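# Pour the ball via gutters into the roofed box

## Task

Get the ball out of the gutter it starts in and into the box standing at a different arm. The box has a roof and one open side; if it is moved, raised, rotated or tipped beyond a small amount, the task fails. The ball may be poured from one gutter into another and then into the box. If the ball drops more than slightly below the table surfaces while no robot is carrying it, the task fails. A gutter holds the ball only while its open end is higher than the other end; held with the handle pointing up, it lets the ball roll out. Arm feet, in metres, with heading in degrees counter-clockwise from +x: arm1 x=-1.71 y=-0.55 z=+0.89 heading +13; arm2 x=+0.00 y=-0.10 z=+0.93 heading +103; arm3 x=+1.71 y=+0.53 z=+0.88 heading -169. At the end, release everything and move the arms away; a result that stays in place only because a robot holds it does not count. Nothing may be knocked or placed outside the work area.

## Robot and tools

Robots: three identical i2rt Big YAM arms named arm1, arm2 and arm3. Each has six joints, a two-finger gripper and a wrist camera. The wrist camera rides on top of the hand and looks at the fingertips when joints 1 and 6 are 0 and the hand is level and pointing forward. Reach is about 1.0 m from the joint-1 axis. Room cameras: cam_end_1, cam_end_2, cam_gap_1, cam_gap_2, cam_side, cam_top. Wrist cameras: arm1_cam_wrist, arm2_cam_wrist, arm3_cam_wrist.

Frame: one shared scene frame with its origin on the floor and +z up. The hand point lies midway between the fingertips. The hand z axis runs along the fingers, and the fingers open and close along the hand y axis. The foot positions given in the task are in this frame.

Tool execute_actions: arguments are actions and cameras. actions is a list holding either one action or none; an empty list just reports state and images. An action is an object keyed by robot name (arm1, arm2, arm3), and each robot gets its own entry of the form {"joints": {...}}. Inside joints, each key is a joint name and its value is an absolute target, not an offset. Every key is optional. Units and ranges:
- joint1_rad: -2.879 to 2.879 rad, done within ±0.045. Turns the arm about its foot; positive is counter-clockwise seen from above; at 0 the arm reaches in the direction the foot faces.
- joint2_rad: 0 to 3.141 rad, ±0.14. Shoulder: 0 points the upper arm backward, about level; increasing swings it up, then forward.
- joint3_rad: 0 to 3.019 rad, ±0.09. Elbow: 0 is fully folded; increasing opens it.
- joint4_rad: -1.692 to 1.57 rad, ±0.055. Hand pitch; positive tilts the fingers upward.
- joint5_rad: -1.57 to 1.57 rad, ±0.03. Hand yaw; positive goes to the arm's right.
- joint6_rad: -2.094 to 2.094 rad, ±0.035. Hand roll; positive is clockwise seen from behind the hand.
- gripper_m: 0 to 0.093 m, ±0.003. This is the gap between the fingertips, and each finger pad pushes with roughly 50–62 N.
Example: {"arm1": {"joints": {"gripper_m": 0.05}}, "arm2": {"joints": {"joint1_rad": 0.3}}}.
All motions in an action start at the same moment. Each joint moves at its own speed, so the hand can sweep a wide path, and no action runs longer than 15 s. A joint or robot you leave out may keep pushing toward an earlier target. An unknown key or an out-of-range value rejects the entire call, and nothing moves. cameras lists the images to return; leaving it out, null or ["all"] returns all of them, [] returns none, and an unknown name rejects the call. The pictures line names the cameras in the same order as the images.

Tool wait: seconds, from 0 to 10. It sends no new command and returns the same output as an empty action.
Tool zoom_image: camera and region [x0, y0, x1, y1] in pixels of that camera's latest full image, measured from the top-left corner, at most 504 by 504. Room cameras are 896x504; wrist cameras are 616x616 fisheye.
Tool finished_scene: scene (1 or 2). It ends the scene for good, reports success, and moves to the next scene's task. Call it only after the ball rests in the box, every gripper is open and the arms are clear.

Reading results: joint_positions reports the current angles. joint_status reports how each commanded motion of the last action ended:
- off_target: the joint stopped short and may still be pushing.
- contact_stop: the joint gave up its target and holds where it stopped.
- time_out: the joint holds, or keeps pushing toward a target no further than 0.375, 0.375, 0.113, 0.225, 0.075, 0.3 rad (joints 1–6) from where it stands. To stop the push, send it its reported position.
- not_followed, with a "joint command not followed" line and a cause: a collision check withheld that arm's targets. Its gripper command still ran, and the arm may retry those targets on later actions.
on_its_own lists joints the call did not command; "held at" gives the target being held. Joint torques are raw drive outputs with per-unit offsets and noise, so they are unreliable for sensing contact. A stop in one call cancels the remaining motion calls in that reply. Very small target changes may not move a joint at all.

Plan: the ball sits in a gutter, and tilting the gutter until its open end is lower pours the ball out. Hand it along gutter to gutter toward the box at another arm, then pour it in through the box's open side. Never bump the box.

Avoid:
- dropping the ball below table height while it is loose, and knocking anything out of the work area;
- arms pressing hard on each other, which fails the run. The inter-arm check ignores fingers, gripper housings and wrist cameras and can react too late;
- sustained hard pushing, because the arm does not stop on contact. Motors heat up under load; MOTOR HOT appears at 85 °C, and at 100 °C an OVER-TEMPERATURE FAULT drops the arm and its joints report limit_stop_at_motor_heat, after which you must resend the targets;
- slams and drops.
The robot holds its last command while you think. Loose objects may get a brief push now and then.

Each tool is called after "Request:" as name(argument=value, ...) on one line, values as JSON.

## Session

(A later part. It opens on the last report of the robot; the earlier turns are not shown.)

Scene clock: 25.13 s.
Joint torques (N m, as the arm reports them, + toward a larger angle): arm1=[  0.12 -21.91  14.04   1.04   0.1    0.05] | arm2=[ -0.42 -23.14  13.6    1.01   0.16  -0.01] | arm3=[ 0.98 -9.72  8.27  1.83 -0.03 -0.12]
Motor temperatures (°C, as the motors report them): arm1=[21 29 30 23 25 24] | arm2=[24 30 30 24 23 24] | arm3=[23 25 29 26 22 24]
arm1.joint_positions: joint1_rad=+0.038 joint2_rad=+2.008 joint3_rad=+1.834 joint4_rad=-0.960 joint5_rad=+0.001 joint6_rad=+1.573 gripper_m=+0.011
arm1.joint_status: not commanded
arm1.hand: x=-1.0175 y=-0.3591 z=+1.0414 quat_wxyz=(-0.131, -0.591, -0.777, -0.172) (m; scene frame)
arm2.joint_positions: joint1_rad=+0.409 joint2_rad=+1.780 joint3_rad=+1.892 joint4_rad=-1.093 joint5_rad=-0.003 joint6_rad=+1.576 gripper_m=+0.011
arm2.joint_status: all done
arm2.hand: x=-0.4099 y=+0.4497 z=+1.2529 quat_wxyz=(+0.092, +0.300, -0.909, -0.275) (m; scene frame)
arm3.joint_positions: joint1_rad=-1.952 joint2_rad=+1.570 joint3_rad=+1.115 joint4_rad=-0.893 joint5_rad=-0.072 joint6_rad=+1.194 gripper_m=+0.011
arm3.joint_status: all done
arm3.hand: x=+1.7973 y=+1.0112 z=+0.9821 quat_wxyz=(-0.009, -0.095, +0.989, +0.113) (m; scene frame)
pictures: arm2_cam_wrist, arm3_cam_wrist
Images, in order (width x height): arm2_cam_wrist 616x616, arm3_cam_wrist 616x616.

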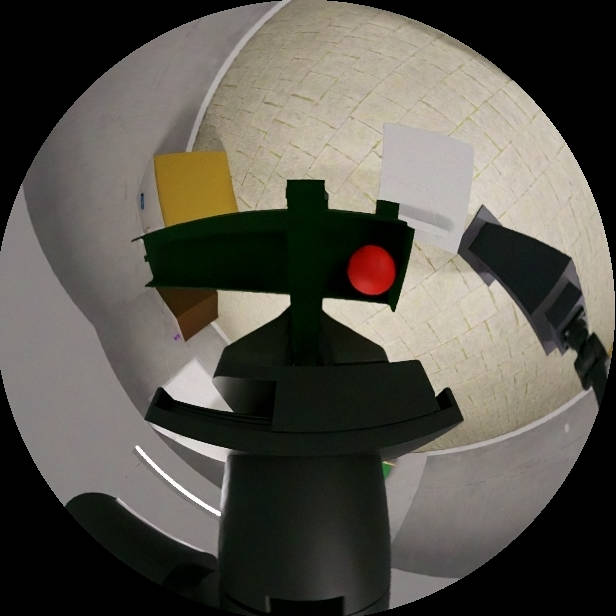

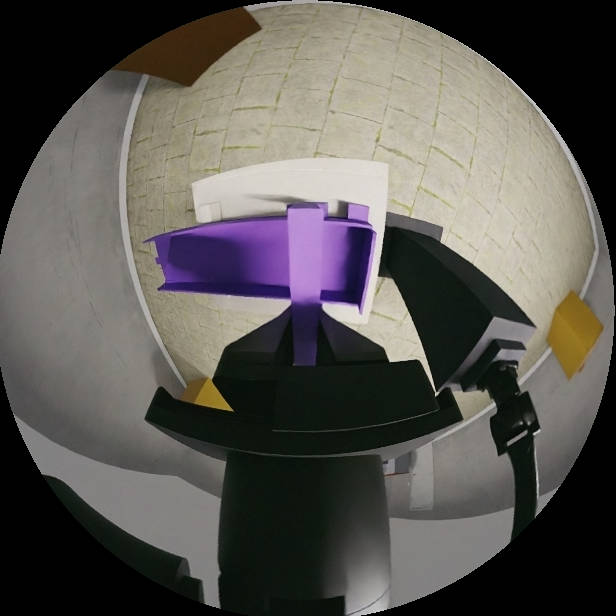

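Request:
execute_actions(actions=[{"arm3":{"joints":{"gripper_m":0.08}},"arm2":{"joints":{"joint1_rad":1.6,"joint4_rad":-1.22}}}], cameras=[])

Request:
execute_actions(actions=[{"arm3":{"joints":{"joint2_rad":1.2,"joint3_rad":1.2,"joint4_rad":-1.3}},"arm2":{"joints":{"joint2_rad":1.83,"joint3_rad":1.97,"joint4_rad":-1.39}}}], cameras=["cam_gap_1","cam_side"])

Request:
zoom_image(camera="cam_side", region=[250, 160, 450, 300])

Scene clock: 26.97 s.
Joint torques (N m, as the arm reports them, + toward a larger angle): arm1=[  0.18 -21.73  13.99   1.04   0.09   0.04] | arm2=[ -0.33 -22.69  13.51   0.44   0.24  -0.01] | arm3=[ 0.97 -9.81  8.28  1.75 -0.03 -0.12]
Motor temperatures (°C, as the motors report them): arm1=[21 29 30 23 25 24] | arm2=[24 30 31 24 23 24] | arm3=[23 25 29 26 22 24]
arm1.joint_positions: joint1_rad=+0.038 joint2_rad=+2.008 joint3_rad=+1.834 joint4_rad=-0.960 joint5_rad=+0.001 joint6_rad=+1.573 gripper_m=+0.011
arm1.joint_status: not commanded
arm1.hand: x=-1.0175 y=-0.3591 z=+1.0414 quat_wxyz=(-0.131, -0.591, -0.777, -0.172) (m; scene frame)
arm2.joint_positions: joint1_rad=+1.610 joint2_rad=+1.780 joint3_rad=+1.892 joint4_rad=-1.210 joint5_rad=-0.003 joint6_rad=+1.576 gripper_m=+0.011
arm2.joint_status: all done
arm2.hand: x=-0.6356 y=-0.2741 z=+1.2378 quat_wxyz=(+0.187, +0.773, -0.590, -0.139) (m; scene frame)
arm3.joint_positions: joint1_rad=-1.952 joint2_rad=+1.570 joint3_rad=+1.115 joint4_rad=-0.891 joint5_rad=-0.072 joint6_rad=+1.193 gripper_m=+0.080
arm3.joint_status: all done
arm3.hand: x=+1.7974 y=+1.0117 z=+0.9823 quat_wxyz=(-0.008, -0.095, +0.989, +0.115) (m; scene frame)
pictures: none
No camera images: the call's "cameras" was empty. Leave "cameras" out to get every camera's image.

Scene clock: 28.27 s.
Joint torques (N m, as the arm reports them, + toward a larger angle): arm1=[  0.16 -21.89  14.01   1.03   0.09   0.05] | arm2=[ -0.32 -23.43  16.08  -0.22   0.23   0.04] | arm3=[ 0.95 -5.44 10.58  1.04 -0.03 -0.13]
Motor temperatures (°C, as the motors report them): arm1=[21 29 31 23 25 24] | arm2=[24 30 31 24 23 24] | arm3=[23 25 29 26 22 24]
arm1.joint_positions: joint1_rad=+0.038 joint2_rad=+2.008 joint3_rad=+1.834 joint4_rad=-0.960 joint5_rad=+0.001 joint6_rad=+1.573 gripper_m=+0.011
arm1.joint_status: not commanded
arm1.hand: x=-1.0175 y=-0.3591 z=+1.0414 quat_wxyz=(-0.131, -0.591, -0.777, -0.172) (m; scene frame)
arm2.joint_positions: joint1_rad=+1.610 joint2_rad=+1.853 joint3_rad=+1.895 joint4_rad=-1.377 joint5_rad=-0.003 joint6_rad=+1.576 gripper_m=+0.011
arm2.joint_status: all done
arm2.hand: x=-0.6094 y=-0.2669 z=+1.1788 quat_wxyz=(+0.094, +0.789, -0.603, -0.068) (m; scene frame)
arm3.joint_positions: joint1_rad=-1.952 joint2_rad=+1.202 joint3_rad=+1.167 joint4_rad=-1.293 joint5_rad=-0.072 joint6_rad=+1.193 gripper_m=+0.080
arm3.joint_status: all done
arm3.hand: x=+1.7802 y=+0.9167 z=+1.1375 quat_wxyz=(-0.006, -0.095, +0.988, +0.123) (m; scene frame)
pictures: cam_gap_1, cam_side
Images, in order (width x height): cam_gap_1 896x504, cam_side 896x504.

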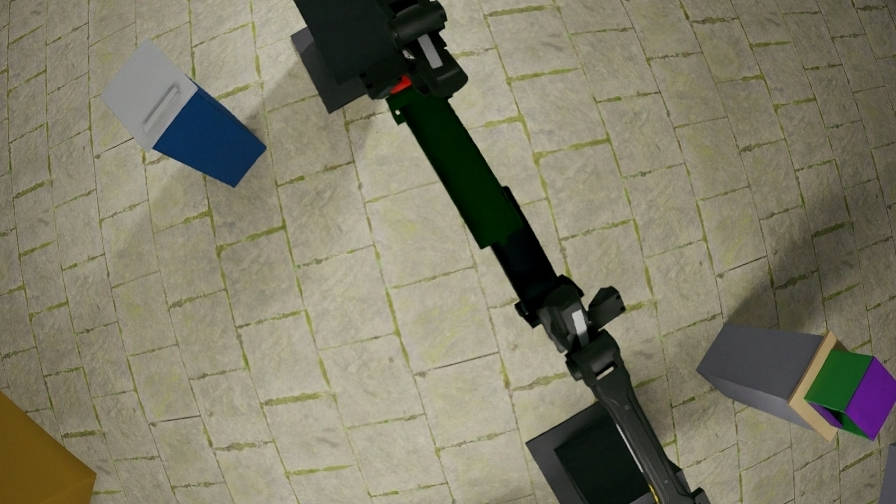

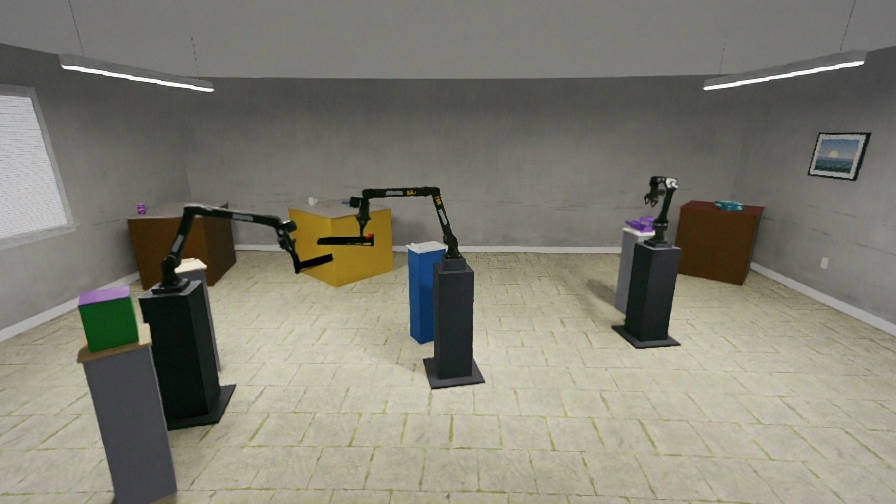

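Region (250, 160, 450, 300) of cam_side's 896x504 image, scaled by 2.520, with more detail than that image has; it fills the top 353 rows of this view, and the rest is white.

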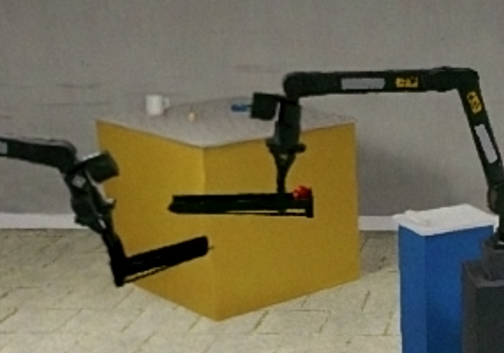

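Request:
execute_actions(actions=[{"arm1":{"joints":{"joint1_rad":0.06}}}], cameras=["cam_gap_1"])

Scene clock: 29.17 s.
Joint torques (N m, as the arm reports them, + toward a larger angle): arm1=[  1.17 -21.81  14.03   1.05   0.09   0.03] | arm2=[ -0.3  -23.31  16.26   0.04   0.22   0.  ] | arm3=[ 0.95 -5.37 10.56  1.05 -0.03 -0.13]
Motor temperatures (°C, as the motors report them): arm1=[21 29 31 23 25 24] | arm2=[24 30 31 24 23 24] | arm3=[23 25 30 26 22 25]
arm1.joint_positions: joint1_rad=+0.051 joint2_rad=+2.008 joint3_rad=+1.834 joint4_rad=-0.960 joint5_rad=+0.001 joint6_rad=+1.573 gripper_m=+0.011
arm1.joint_status: all done
arm1.hand: x=-1.0200 y=-0.3503 z=+1.0414 quat_wxyz=(-0.130, -0.586, -0.781, -0.173) (m; scene frame)
arm2.joint_positions: joint1_rad=+1.610 joint2_rad=+1.853 joint3_rad=+1.895 joint4_rad=-1.377 joint5_rad=-0.003 joint6_rad=+1.576 gripper_m=+0.011
arm2.joint_status: not commanded
arm2.hand: x=-0.6094 y=-0.2669 z=+1.1788 quat_wxyz=(+0.094, +0.789, -0.603, -0.068) (m; scene frame)
arm3.joint_positions: joint1_rad=-1.952 joint2_rad=+1.202 joint3_rad=+1.167 joint4_rad=-1.293 joint5_rad=-0.072 joint6_rad=+1.193 gripper_m=+0.080
arm3.joint_status: not commanded
arm3.hand: x=+1.7802 y=+0.9167 z=+1.1375 quat_wxyz=(-0.006, -0.095, +0.988, +0.123) (m; scene frame)
pictures: cam_gap_1
Images, in order (width x height): cam_gap_1 896x504.

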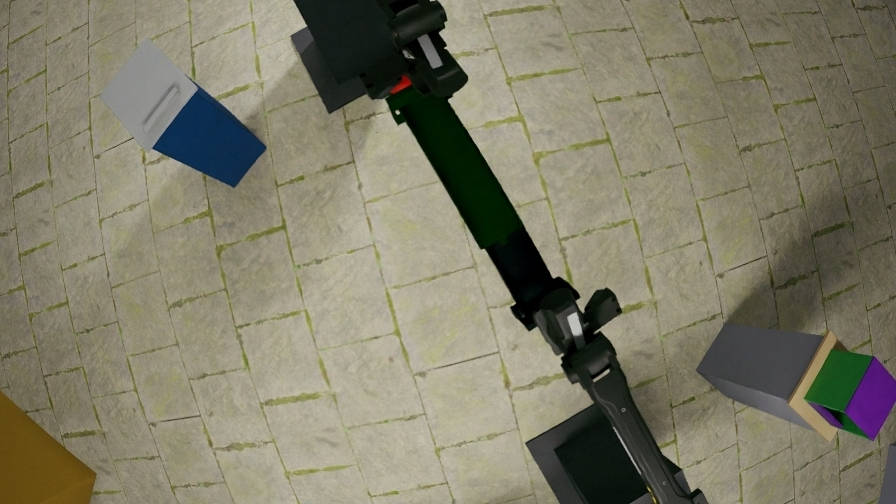

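Request:
execute_actions(actions=[{"arm2":{"joints":{"joint4_rad":-1.56}}}], cameras=[])

Request:
wait(seconds=2)

Scene clock: 30.07 s.
Joint torques (N m, as the arm reports them, + toward a larger angle): arm1=[  1.41 -21.84  14.03   1.03   0.09   0.03] | arm2=[ -1.05 -23.04  15.93  -0.64   0.19   0.  ] | arm3=[ 0.98 -5.46 10.57  1.04 -0.03 -0.12]
Motor temperatures (°C, as the motors report them): arm1=[21 29 31 23 25 24] | arm2=[24 30 32 24 23 24] | arm3=[23 25 30 26 22 25]
arm1.joint_positions: joint1_rad=+0.051 joint2_rad=+2.008 joint3_rad=+1.834 joint4_rad=-0.960 joint5_rad=+0.001 joint6_rad=+1.573 gripper_m=+0.011
arm1.joint_status: not commanded
arm1.hand: x=-1.0200 y=-0.3503 z=+1.0414 quat_wxyz=(-0.130, -0.586, -0.781, -0.173) (m; scene frame)
arm2.joint_positions: joint1_rad=+1.610 joint2_rad=+1.853 joint3_rad=+1.895 joint4_rad=-1.545 joint5_rad=-0.003 joint6_rad=+1.576 gripper_m=+0.011
arm2.joint_status: all done
arm2.hand: x=-0.5700 y=-0.2560 z=+1.1728 quat_wxyz=(+0.027, +0.794, -0.607, -0.017) (m; scene frame)
arm3.joint_positions: joint1_rad=-1.952 joint2_rad=+1.202 joint3_rad=+1.167 joint4_rad=-1.293 joint5_rad=-0.072 joint6_rad=+1.193 gripper_m=+0.080
arm3.joint_status: not commanded
arm3.hand: x=+1.7802 y=+0.9167 z=+1.1375 quat_wxyz=(-0.006, -0.095, +0.988, +0.123) (m; scene frame)
pictures: none
No camera images: the call's "cameras" was empty. Leave "cameras" out to get every camera's image.

Scene clock: 32.07 s.
Joint torques (N m, as the arm reports them, + toward a larger angle): arm1=[  1.39 -21.93  14.01   1.15   0.09   0.03] | arm2=[ -0.27 -22.95  15.81  -0.48   0.25  -0.01] | arm3=[ 1.   -5.39 10.56  1.05 -0.03 -0.13]
Motor temperatures (°C, as the motors report them): arm1=[21 30 31 23 25 24] | arm2=[24 30 32 24 23 24] | arm3=[23 25 30 26 22 25]
arm1.joint_positions: joint1_rad=+0.051 joint2_rad=+2.008 joint3_rad=+1.834 joint4_rad=-0.962 joint5_rad=+0.001 joint6_rad=+1.574 gripper_m=+0.011
arm1.joint_status: not commanded
arm1.hand: x=-1.0205 y=-0.3505 z=+1.0411 quat_wxyz=(-0.129, -0.587, -0.781, -0.172) (m; scene frame)
arm2.joint_positions: joint1_rad=+1.610 joint2_rad=+1.853 joint3_rad=+1.895 joint4_rad=-1.547 joint5_rad=-0.003 joint6_rad=+1.576 gripper_m=+0.011
arm2.joint_status: all done
arm2.hand: x=-0.5696 y=-0.2559 z=+1.1728 quat_wxyz=(+0.026, +0.794, -0.607, -0.017) (m; scene frame)
arm3.joint_positions: joint1_rad=-1.952 joint2_rad=+1.202 joint3_rad=+1.167 joint4_rad=-1.293 joint5_rad=-0.072 joint6_rad=+1.193 gripper_m=+0.080
arm3.joint_status: not commanded
arm3.hand: x=+1.7802 y=+0.9167 z=+1.1375 quat_wxyz=(-0.006, -0.095, +0.988, +0.123) (m; scene frame)
wait: 2.00 s; at rest by 0.27 s
pictures: arm1_cam_wrist, arm2_cam_wrist, arm3_cam_wrist, cam_end_1, cam_end_2, cam_gap_1, cam_gap_2, cam_side, cam_top
Images, in order (width x height): arm1_cam_wrist 616x616, arm2_cam_wrist 616x616, arm3_cam_wrist 616x616, cam_end_1 896x504, cam_end_2 896x504, cam_gap_1 896x504, cam_gap_2 896x504, cam_side 896x504, cam_top 896x504.

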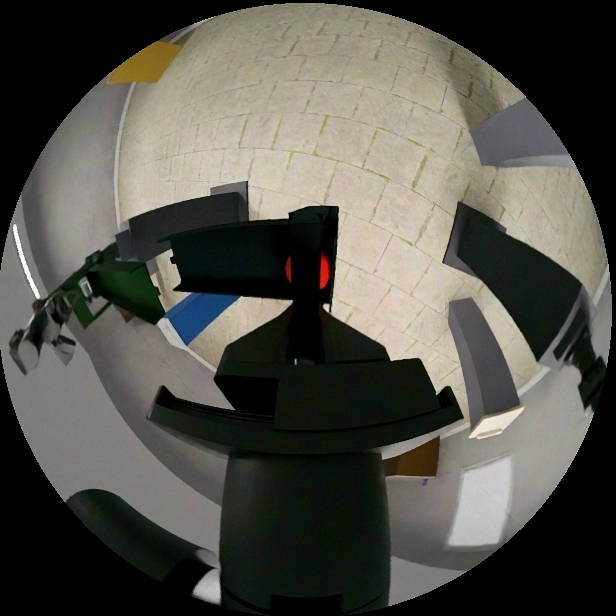

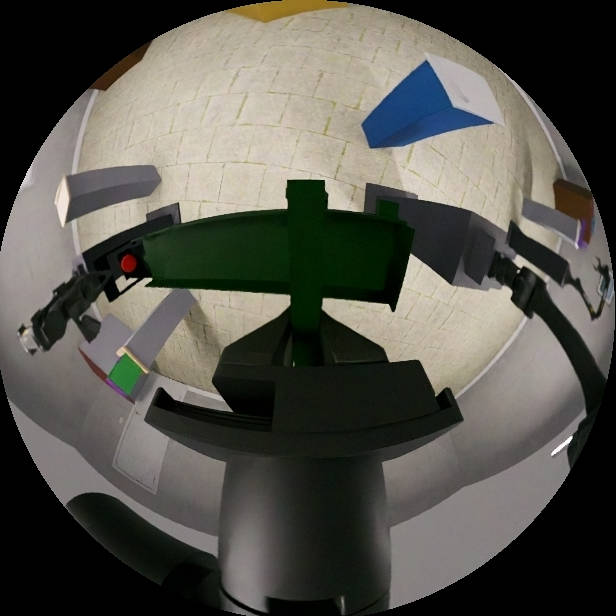

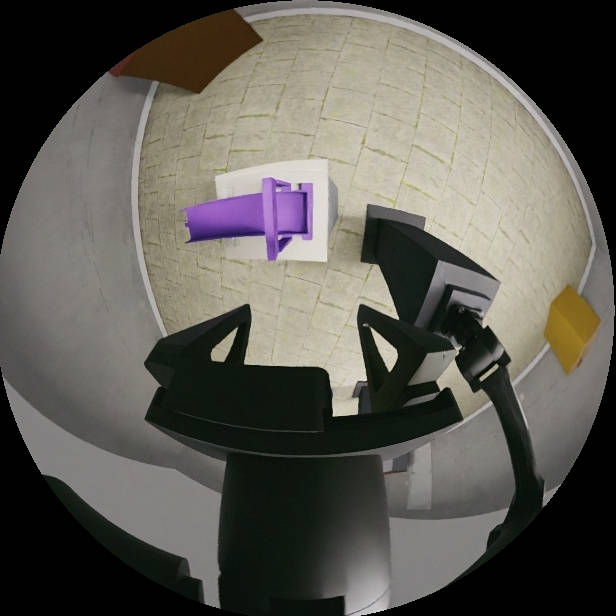

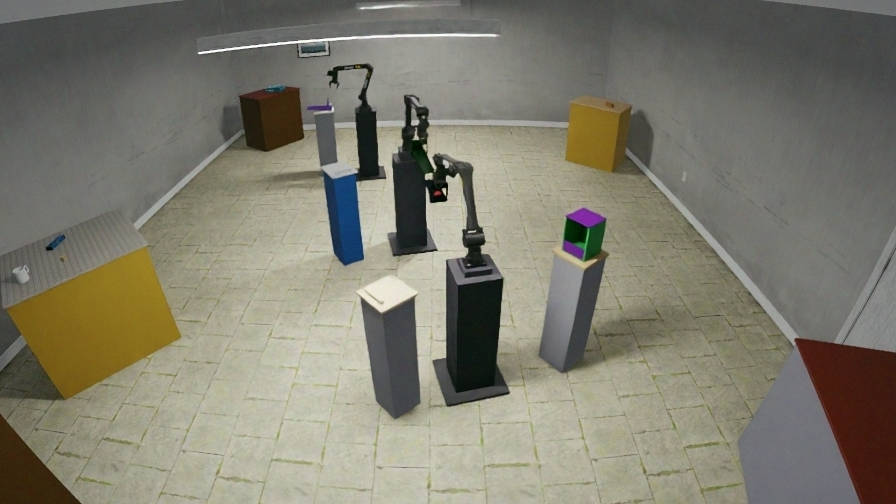

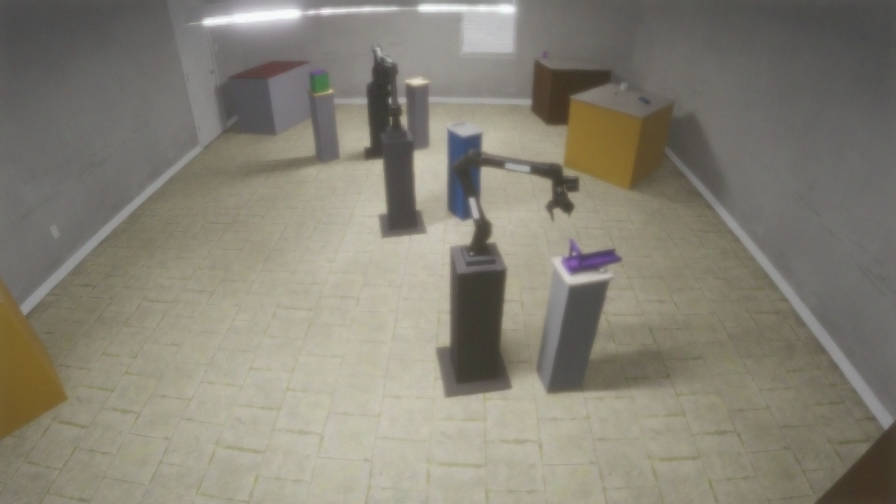

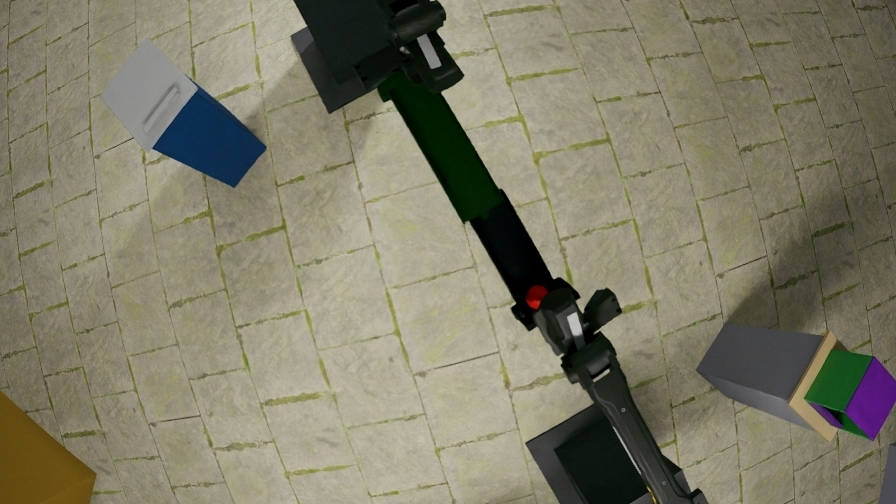

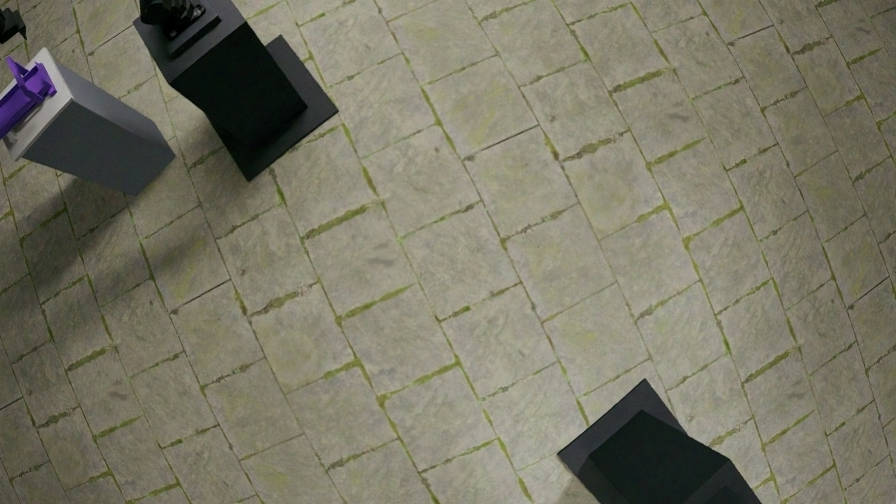

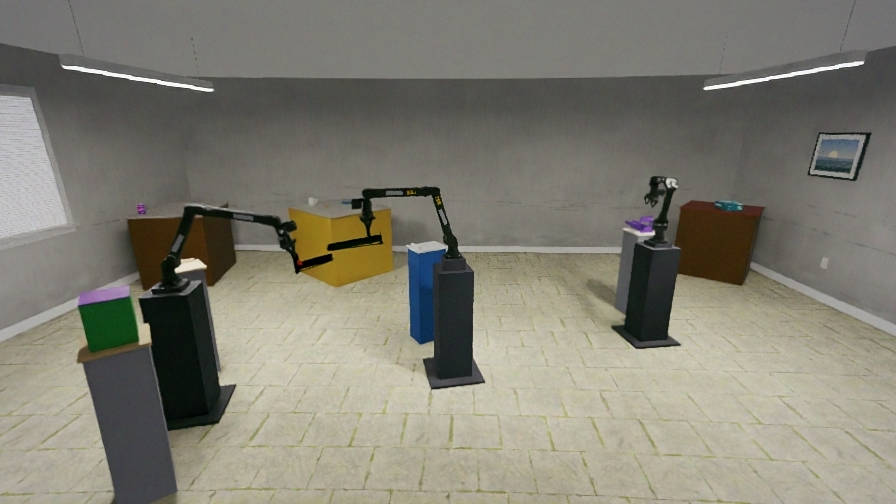

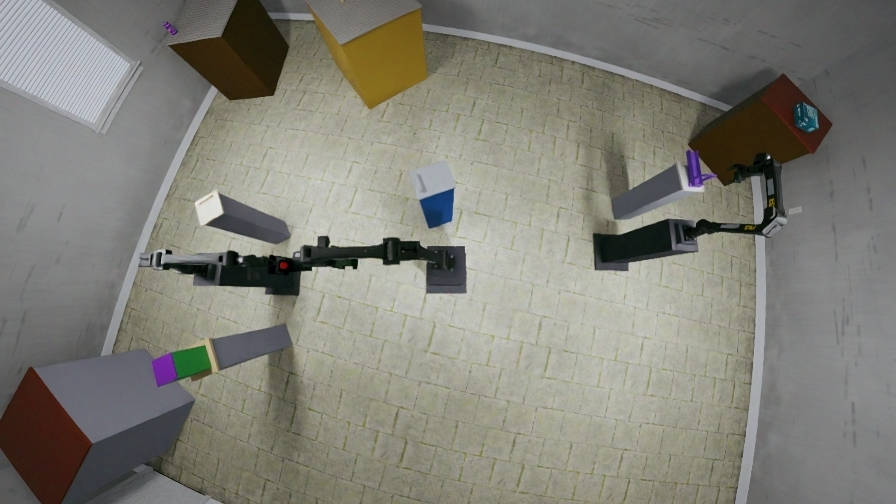

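Request:
execute_actions(actions=[{"arm2":{"joints":{"joint2_rad":1.6,"joint1_rad":1.0}}}], cameras=[])

Request:
execute_actions(actions=[{"arm2":{"joints":{"joint1_rad":0.04,"joint2_rad":1.9,"joint3_rad":1.85,"joint4_rad":-1.45,"joint5_rad":-0.16,"joint6_rad":-0.315}},"arm1":{"joints":{"joint1_rad":-0.4,"joint2_rad":1.5,"joint3_rad":1.7,"joint4_rad":-1.15}}}], cameras=[])

Request:
execute_actions(actions=[{"arm2":{"joints":{"joint2_rad":2.0,"joint3_rad":1.655,"joint4_rad":-1.15}},"arm1":{"joints":{"joint1_rad":-1.2,"joint2_rad":1.0,"joint3_rad":1.32,"joint4_rad":-1.33}}}], cameras=["arm1_cam_wrist","arm2_cam_wrist","cam_end_1"])

Scene clock: 33.70 s.
Joint torques (N m, as the arm reports them, + toward a larger angle): arm1=[  1.25 -21.81  13.96   1.16   0.1    0.04] | arm2=[  0.89 -16.53  14.2    0.14   0.01  -0.04] | arm3=[ 0.92 -5.39 10.56  1.02 -0.03 -0.12]
Motor temperatures (°C, as the motors report them): arm1=[21 30 31 23 25 24] | arm2=[24 30 32 24 23 24] | arm3=[23 25 30 26 22 25]
arm1.joint_positions: joint1_rad=+0.051 joint2_rad=+2.008 joint3_rad=+1.834 joint4_rad=-0.962 joint5_rad=+0.001 joint6_rad=+1.574 gripper_m=+0.011
arm1.joint_status: not commanded
arm1.hand: x=-1.0205 y=-0.3505 z=+1.0411 quat_wxyz=(-0.129, -0.587, -0.781, -0.172) (m; scene frame)
arm2.joint_positions: joint1_rad=+0.988 joint2_rad=+1.603 joint3_rad=+1.918 joint4_rad=-1.548 joint5_rad=+0.000 joint6_rad=+1.576 gripper_m=+0.011
arm2.joint_status: all done
arm2.hand: x=-0.5144 y=+0.0903 z=+1.3204 quat_wxyz=(+0.095, +0.563, -0.810, -0.136) (m; scene frame)
arm3.joint_positions: joint1_rad=-1.952 joint2_rad=+1.202 joint3_rad=+1.167 joint4_rad=-1.293 joint5_rad=-0.072 joint6_rad=+1.193 gripper_m=+0.080
arm3.joint_status: not commanded
arm3.hand: x=+1.7802 y=+0.9167 z=+1.1375 quat_wxyz=(-0.006, -0.095, +0.988, +0.123) (m; scene frame)
pictures: none
No camera images: the call's "cameras" was empty. Leave "cameras" out to get every camera's image.

Scene clock: 36.00 s.
Joint torques (N m, as the arm reports them, + toward a larger angle): arm1=[  0.5  -16.27  10.36   1.2    0.1    0.  ] | arm2=[  0.08 -24.61  11.59   0.16  -0.29  -0.16] | arm3=[ 0.91 -5.47 10.56  1.03 -0.04 -0.13]
Motor temperatures (°C, as the motors report them): arm1=[21 30 31 23 25 24] | arm2=[24 30 32 24 23 24] | arm3=[23 24 30 26 22 25]
arm1.joint_positions: joint1_rad=-0.397 joint2_rad=+1.515 joint3_rad=+1.693 joint4_rad=-1.147 joint5_rad=+0.000 joint6_rad=+1.575 gripper_m=+0.011
arm1.joint_status: all done
arm1.hand: x=-1.1390 y=-0.6481 z=+1.2626 quat_wxyz=(-0.225, -0.729, -0.617, -0.192) (m; scene frame)
arm2.joint_positions: joint1_rad=+0.036 joint2_rad=+1.933 joint3_rad=+1.823 joint4_rad=-1.455 joint5_rad=-0.156 joint6_rad=-0.300 gripper_m=+0.011
arm2.joint_status: all done
arm2.hand: x=-0.1850 y=+0.4742 z=+1.1032 quat_wxyz=(+0.051, +0.875, -0.479, -0.056) (m; scene frame)
arm3.joint_positions: joint1_rad=-1.952 joint2_rad=+1.202 joint3_rad=+1.167 joint4_rad=-1.293 joint5_rad=-0.072 joint6_rad=+1.193 gripper_m=+0.080
arm3.joint_status: not commanded
arm3.hand: x=+1.7802 y=+0.9167 z=+1.1375 quat_wxyz=(-0.006, -0.095, +0.988, +0.123) (m; scene frame)
pictures: none
No camera images: the call's "cameras" was empty. Leave "cameras" out to get every camera's image.

Scene clock: 37.50 s.
Joint torques (N m, as the arm reports them, + toward a larger angle): arm1=[ 0.23 -7.04  8.98  1.17 -0.01  0.  ] | arm2=[  1.23 -24.81  10.19   1.11  -0.02  -0.13] | arm3=[ 0.98 -5.44 10.57  1.04 -0.03 -0.13]
Motor temperatures (°C, as the motors report them): arm1=[21 29 31 23 25 24] | arm2=[24 30 32 24 23 24] | arm3=[23 24 30 26 22 25]
arm1.joint_positions: joint1_rad=-1.195 joint2_rad=+1.003 joint3_rad=+1.325 joint4_rad=-1.327 joint5_rad=+0.003 joint6_rad=+1.575 gripper_m=+0.011
arm1.joint_status: all done
arm1.hand: x=-1.5039 y=-0.8567 z=+1.2851 quat_wxyz=(-0.266, -0.917, -0.286, -0.083) (m; scene frame)
arm2.joint_positions: joint1_rad=+0.036 joint2_rad=+2.028 joint3_rad=+1.640 joint4_rad=-1.171 joint5_rad=-0.163 joint6_rad=-0.308 gripper_m=+0.011
arm2.joint_status: all done
arm2.hand: x=-0.1870 y=+0.4795 z=+0.9803 quat_wxyz=(+0.052, +0.876, -0.475, -0.061) (m; scene frame)
arm3.joint_positions: joint1_rad=-1.952 joint2_rad=+1.202 joint3_rad=+1.167 joint4_rad=-1.293 joint5_rad=-0.072 joint6_rad=+1.193 gripper_m=+0.080
arm3.joint_status: not commanded
arm3.hand: x=+1.7802 y=+0.9167 z=+1.1375 quat_wxyz=(-0.006, -0.095, +0.988, +0.123) (m; scene frame)
pictures: arm1_cam_wrist, arm2_cam_wrist, cam_end_1
Images, in order (width x height): arm1_cam_wrist 616x616, arm2_cam_wrist 616x616, cam_end_1 896x504.

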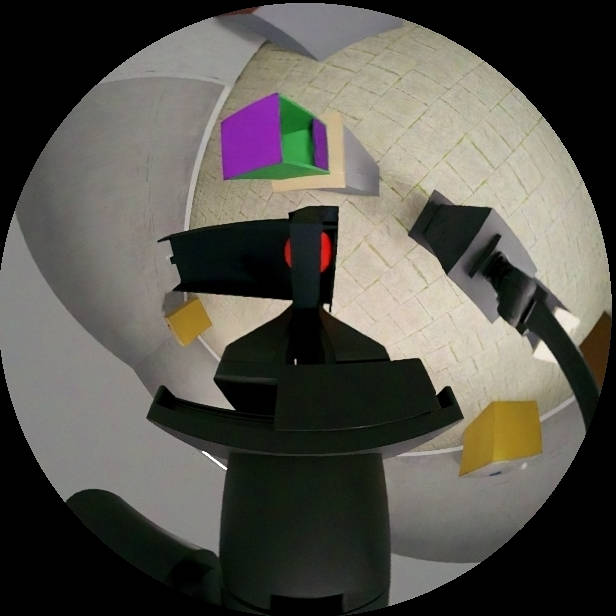

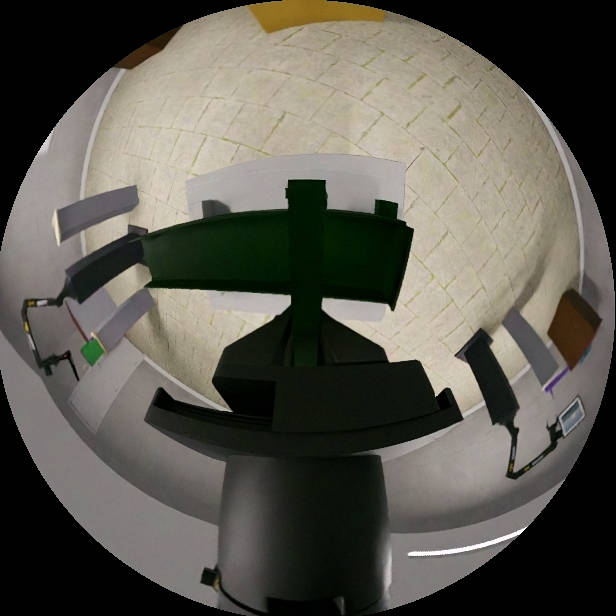

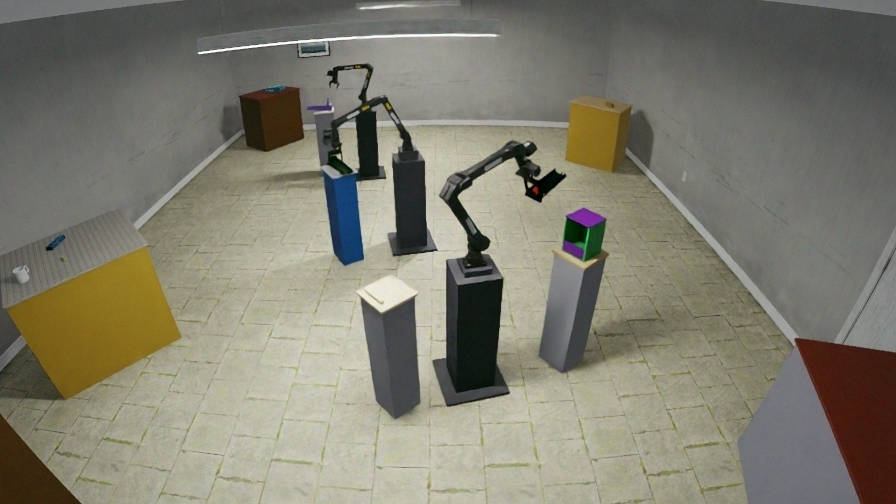

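Request:
execute_actions(actions=[{"arm2":{"joints":{"gripper_m":0.08}},"arm1":{"joints":{"joint1_rad":-1.575,"joint2_rad":0.75,"joint3_rad":1.05,"joint4_rad":-1.45}}}], cameras=[])

Request:
execute_actions(actions=[{"arm2":{"joints":{"joint2_rad":1.6,"joint4_rad":-1.5}},"arm1":{"joints":{"joint2_rad":0.8,"joint3_rad":0.72,"joint4_rad":-1.17}}}], cameras=["arm1_cam_wrist","cam_end_1","cam_gap_1"])

Request:
zoom_image(camera="cam_end_1", region=[460, 160, 640, 290])

Scene clock: 39.03 s.
Joint torques (N m, as the arm reports them, + toward a larger angle): arm1=[ 0.21 -2.78  8.37  1.09  0.08  0.01] | arm2=[  0.7  -24.26   9.99   0.92  -0.12  -0.11] | arm3=[ 0.91 -5.41 10.55  1.03 -0.03 -0.12]
Motor temperatures (°C, as the motors report them): arm1=[21 29 31 23 25 24] | arm2=[24 31 32 24 23 24] | arm3=[23 24 31 26 22 25]
arm1.joint_positions: joint1_rad=-1.568 joint2_rad=+0.750 joint3_rad=+1.061 joint4_rad=-1.451 joint5_rad=+0.001 joint6_rad=+1.575 gripper_m=+0.011
arm1.joint_status: all done
arm1.hand: x=-1.6551 y=-0.8033 z=+1.2172 quat_wxyz=(-0.212, -0.970, -0.113, -0.025) (m; scene frame)
arm2.joint_positions: joint1_rad=+0.036 joint2_rad=+2.028 joint3_rad=+1.640 joint4_rad=-1.169 joint5_rad=-0.161 joint6_rad=-0.308 gripper_m=+0.080
arm2.joint_status: all done
arm2.hand: x=-0.1868 y=+0.4802 z=+0.9802 quat_wxyz=(+0.050, +0.876, -0.475, -0.061) (m; scene frame)
arm3.joint_positions: joint1_rad=-1.952 joint2_rad=+1.202 joint3_rad=+1.167 joint4_rad=-1.293 joint5_rad=-0.072 joint6_rad=+1.193 gripper_m=+0.080
arm3.joint_status: not commanded
arm3.hand: x=+1.7802 y=+0.9167 z=+1.1375 quat_wxyz=(-0.006, -0.095, +0.988, +0.123) (m; scene frame)
pictures: none
No camera images: the call's "cameras" was empty. Leave "cameras" out to get every camera's image.

Scene clock: 40.60 s.
Joint torques (N m, as the arm reports them, + toward a larger angle): arm1=[ 0.03 -4.27  9.25  1.54  0.07  0.03] | arm2=[  0.17 -16.56  11.06  -0.29  -0.08  -0.16] | arm3=[ 0.98 -5.44 10.55  1.03 -0.03 -0.13]
Motor temperatures (°C, as the motors report them): arm1=[21 29 31 23 25 24] | arm2=[24 30 32 24 23 24] | arm3=[23 24 31 26 22 25]
arm1.joint_positions: joint1_rad=-1.568 joint2_rad=+0.808 joint3_rad=+0.721 joint4_rad=-1.189 joint5_rad=+0.001 joint6_rad=+1.575 gripper_m=+0.011
arm1.joint_status: all done
arm1.hand: x=-1.6541 y=-0.8073 z=+1.0683 quat_wxyz=(-0.146, -0.982, -0.115, -0.017) (m; scene frame)
arm2.joint_positions: joint1_rad=+0.036 joint2_rad=+1.602 joint3_rad=+1.640 joint4_rad=-1.485 joint5_rad=-0.161 joint6_rad=-0.308 gripper_m=+0.080
arm2.joint_status: all done
arm2.hand: x=-0.1629 y=+0.3900 z=+1.2079 quat_wxyz=(+0.010, +0.877, -0.471, -0.099) (m; scene frame)
arm3.joint_positions: joint1_rad=-1.952 joint2_rad=+1.202 joint3_rad=+1.167 joint4_rad=-1.293 joint5_rad=-0.072 joint6_rad=+1.193 gripper_m=+0.080
arm3.joint_status: not commanded
arm3.hand: x=+1.7802 y=+0.9167 z=+1.1375 quat_wxyz=(-0.006, -0.095, +0.988, +0.123) (m; scene frame)
pictures: arm1_cam_wrist, cam_end_1, cam_gap_1
Images, in order (width x height): arm1_cam_wrist 616x616, cam_end_1 896x504, cam_gap_1 896x504.

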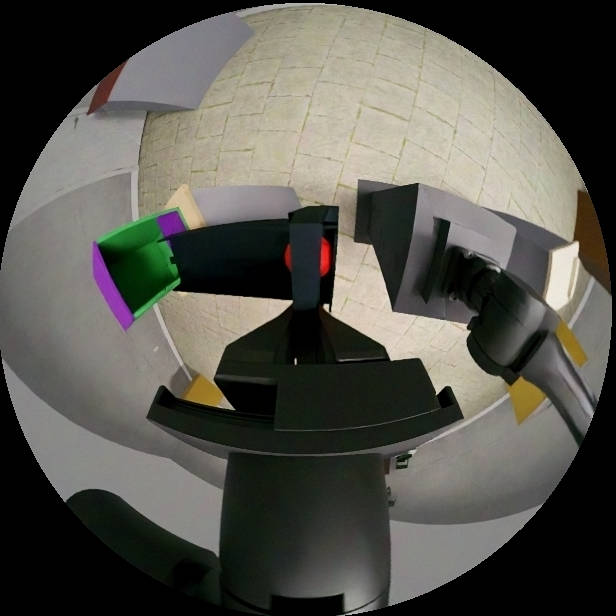

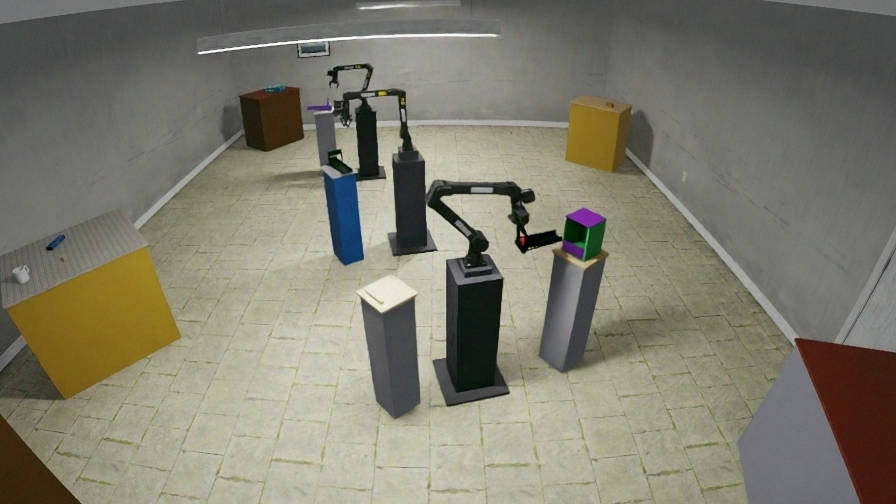

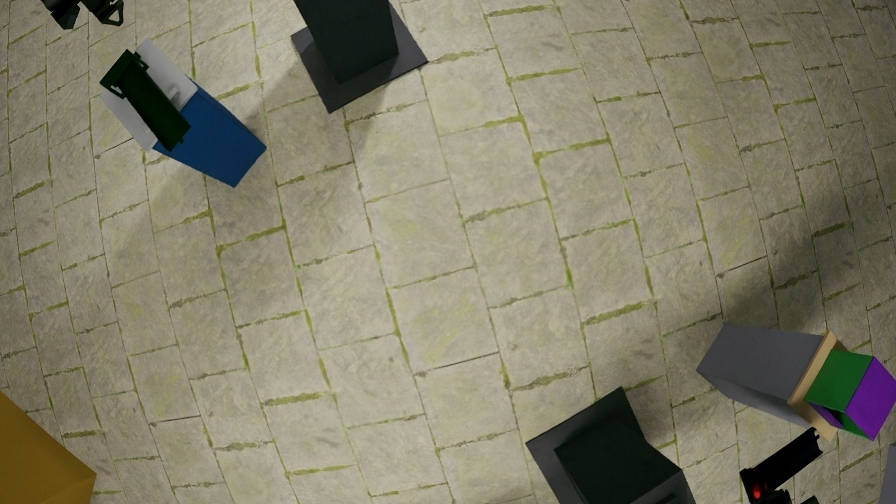

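Region (460, 160, 640, 290) of cam_end_1's 896x504 image, scaled by 2.800, with more detail than that image has.

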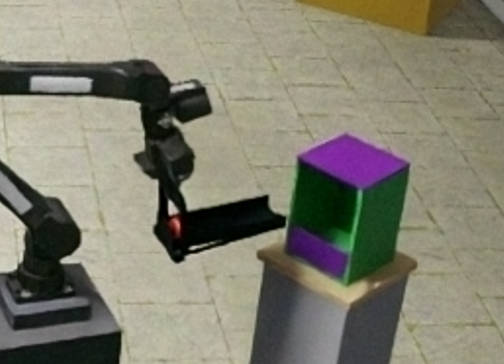

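Request:
execute_actions(actions=[{"arm1":{"joints":{"joint2_rad":1.0,"joint3_rad":0.96}}}], cameras=["arm1_cam_wrist","cam_end_1"])

Request:
zoom_image(camera="cam_end_1", region=[500, 170, 630, 280])

Scene clock: 41.77 s.
Joint torques (N m, as the arm reports them, + toward a larger angle): arm1=[ 0.28 -7.08 13.77  1.17  0.08  0.03] | arm2=[  0.74 -17.07  11.15  -0.36  -0.12  -0.15] | arm3=[ 0.93 -5.4  10.56  1.04 -0.02 -0.13]
Motor temperatures (°C, as the motors report them): arm1=[21 29 31 23 25 24] | arm2=[24 30 31 24 23 24] | arm3=[23 24 31 26 22 25]
arm1.joint_positions: joint1_rad=-1.568 joint2_rad=+1.009 joint3_rad=+0.905 joint4_rad=-1.179 joint5_rad=+0.001 joint6_rad=+1.575 gripper_m=+0.011
arm1.joint_status: all done
arm1.hand: x=-1.6386 y=-0.8714 z=+1.0975 quat_wxyz=(-0.143, -0.983, -0.115, -0.017) (m; scene frame)
arm2.joint_positions: joint1_rad=+0.036 joint2_rad=+1.602 joint3_rad=+1.640 joint4_rad=-1.485 joint5_rad=-0.161 joint6_rad=-0.308 gripper_m=+0.080
arm2.joint_status: not commanded
arm2.hand: x=-0.1629 y=+0.3900 z=+1.2079 quat_wxyz=(+0.010, +0.877, -0.471, -0.099) (m; scene frame)
arm3.joint_positions: joint1_rad=-1.952 joint2_rad=+1.202 joint3_rad=+1.167 joint4_rad=-1.293 joint5_rad=-0.072 joint6_rad=+1.193 gripper_m=+0.080
arm3.joint_status: not commanded
arm3.hand: x=+1.7802 y=+0.9167 z=+1.1375 quat_wxyz=(-0.006, -0.095, +0.988, +0.123) (m; scene frame)
pictures: arm1_cam_wrist, cam_end_1
Images, in order (width x height): arm1_cam_wrist 616x616, cam_end_1 896x504.

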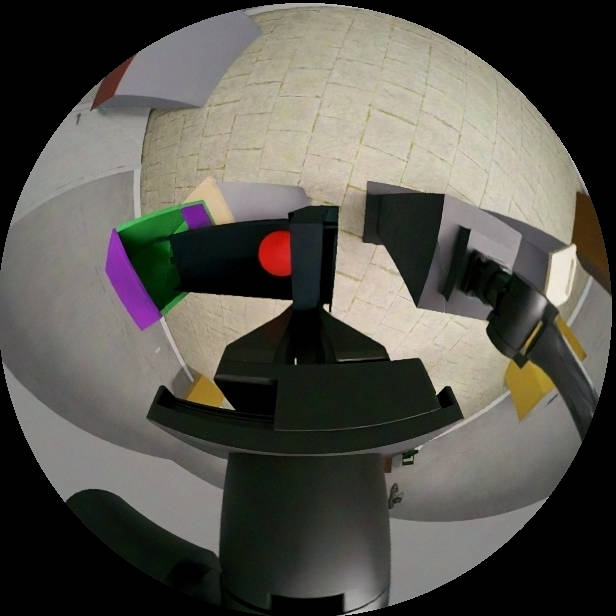

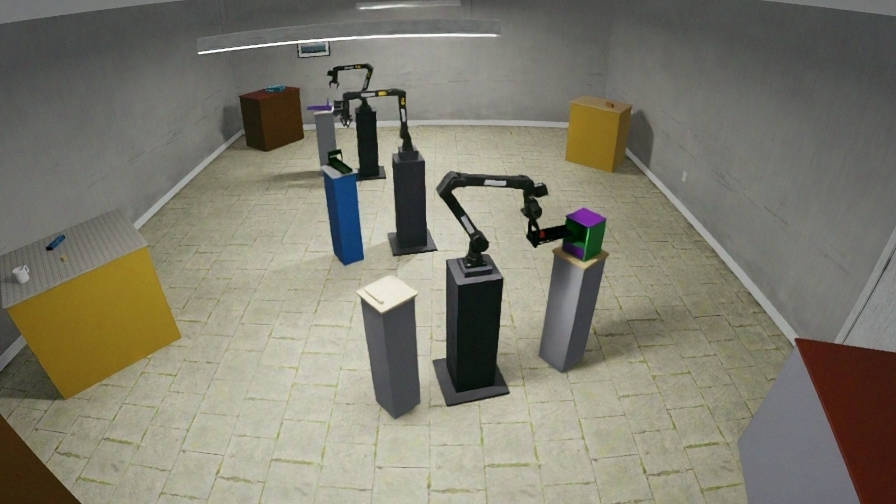

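Region (500, 170, 630, 280) of cam_end_1's 896x504 image, scaled by 3.877, with more detail than that image has; it fills the top 426 rows of this view, and the rest is white.

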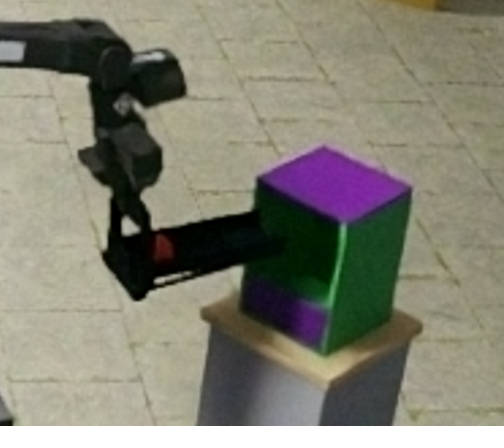

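Request:
execute_actions(actions=[{"arm1":{"joints":{"joint2_rad":1.2,"joint3_rad":1.16,"joint4_rad":-1.25}}}], cameras=["arm1_cam_wrist","cam_end_1"])

Request:
zoom_image(camera="cam_end_1", region=[500, 170, 630, 280])

Scene clock: 42.90 s.
Joint torques (N m, as the arm reports them, + toward a larger angle): arm1=[  0.19 -10.2   14.18   0.46   0.09   0.04] | arm2=[  0.4  -16.91  11.16  -0.23  -0.09  -0.13] | arm3=[ 0.99 -5.34 10.56  1.05 -0.03 -0.12]
Motor temperatures (°C, as the motors report them): arm1=[21 28 31 23 25 24] | arm2=[24 30 31 24 23 24] | arm3=[23 24 31 26 22 25]
arm1.joint_positions: joint1_rad=-1.568 joint2_rad=+1.208 joint3_rad=+1.100 joint4_rad=-1.245 joint5_rad=+0.001 joint6_rad=+1.575 gripper_m=+0.011
arm1.joint_status: all done
arm1.hand: x=-1.6253 y=-0.9262 z=+1.1129 quat_wxyz=(-0.108, -0.987, -0.116, -0.012) (m; scene frame)
arm2.joint_positions: joint1_rad=+0.036 joint2_rad=+1.602 joint3_rad=+1.640 joint4_rad=-1.485 joint5_rad=-0.161 joint6_rad=-0.308 gripper_m=+0.080
arm2.joint_status: not commanded
arm2.hand: x=-0.1629 y=+0.3900 z=+1.2079 quat_wxyz=(+0.010, +0.877, -0.471, -0.099) (m; scene frame)
arm3.joint_positions: joint1_rad=-1.952 joint2_rad=+1.202 joint3_rad=+1.167 joint4_rad=-1.293 joint5_rad=-0.072 joint6_rad=+1.193 gripper_m=+0.080
arm3.joint_status: not commanded
arm3.hand: x=+1.7802 y=+0.9167 z=+1.1375 quat_wxyz=(-0.006, -0.095, +0.988, +0.123) (m; scene frame)
pictures: arm1_cam_wrist, cam_end_1
Images, in order (width x height): arm1_cam_wrist 616x616, cam_end_1 896x504.

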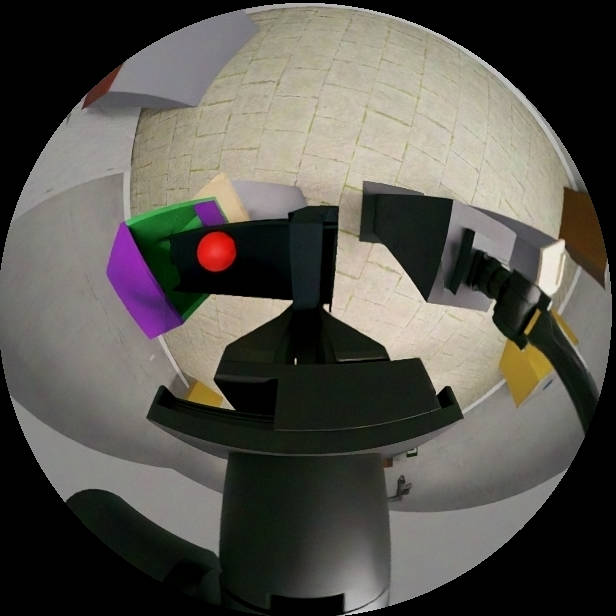

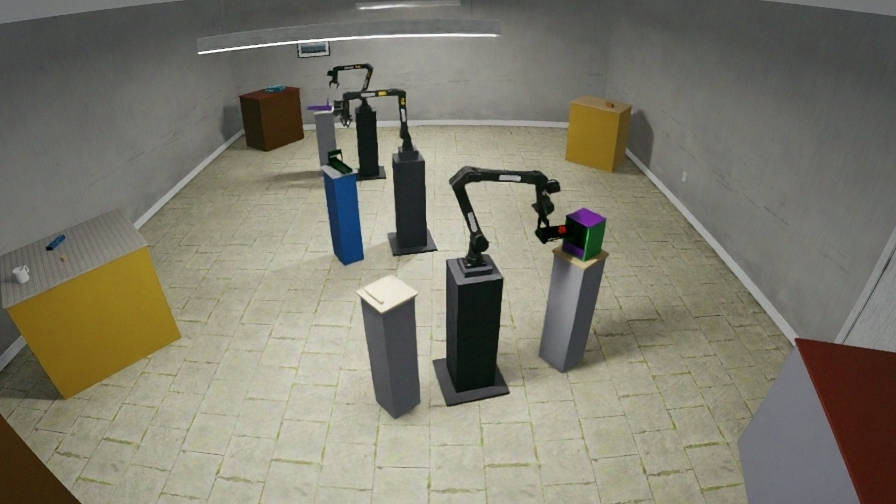

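Region (500, 170, 630, 280) of cam_end_1's 896x504 image, scaled by 3.877, with more detail than that image has; it fills the top 426 rows of this view, and the rest is white.

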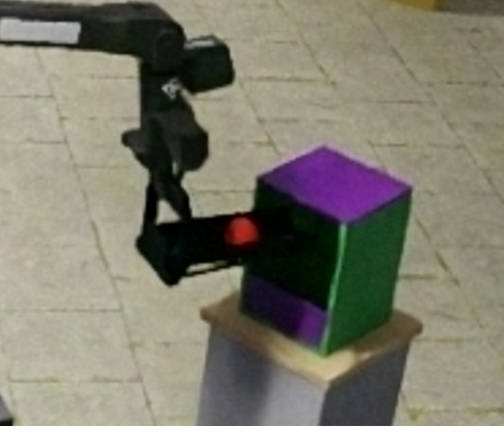

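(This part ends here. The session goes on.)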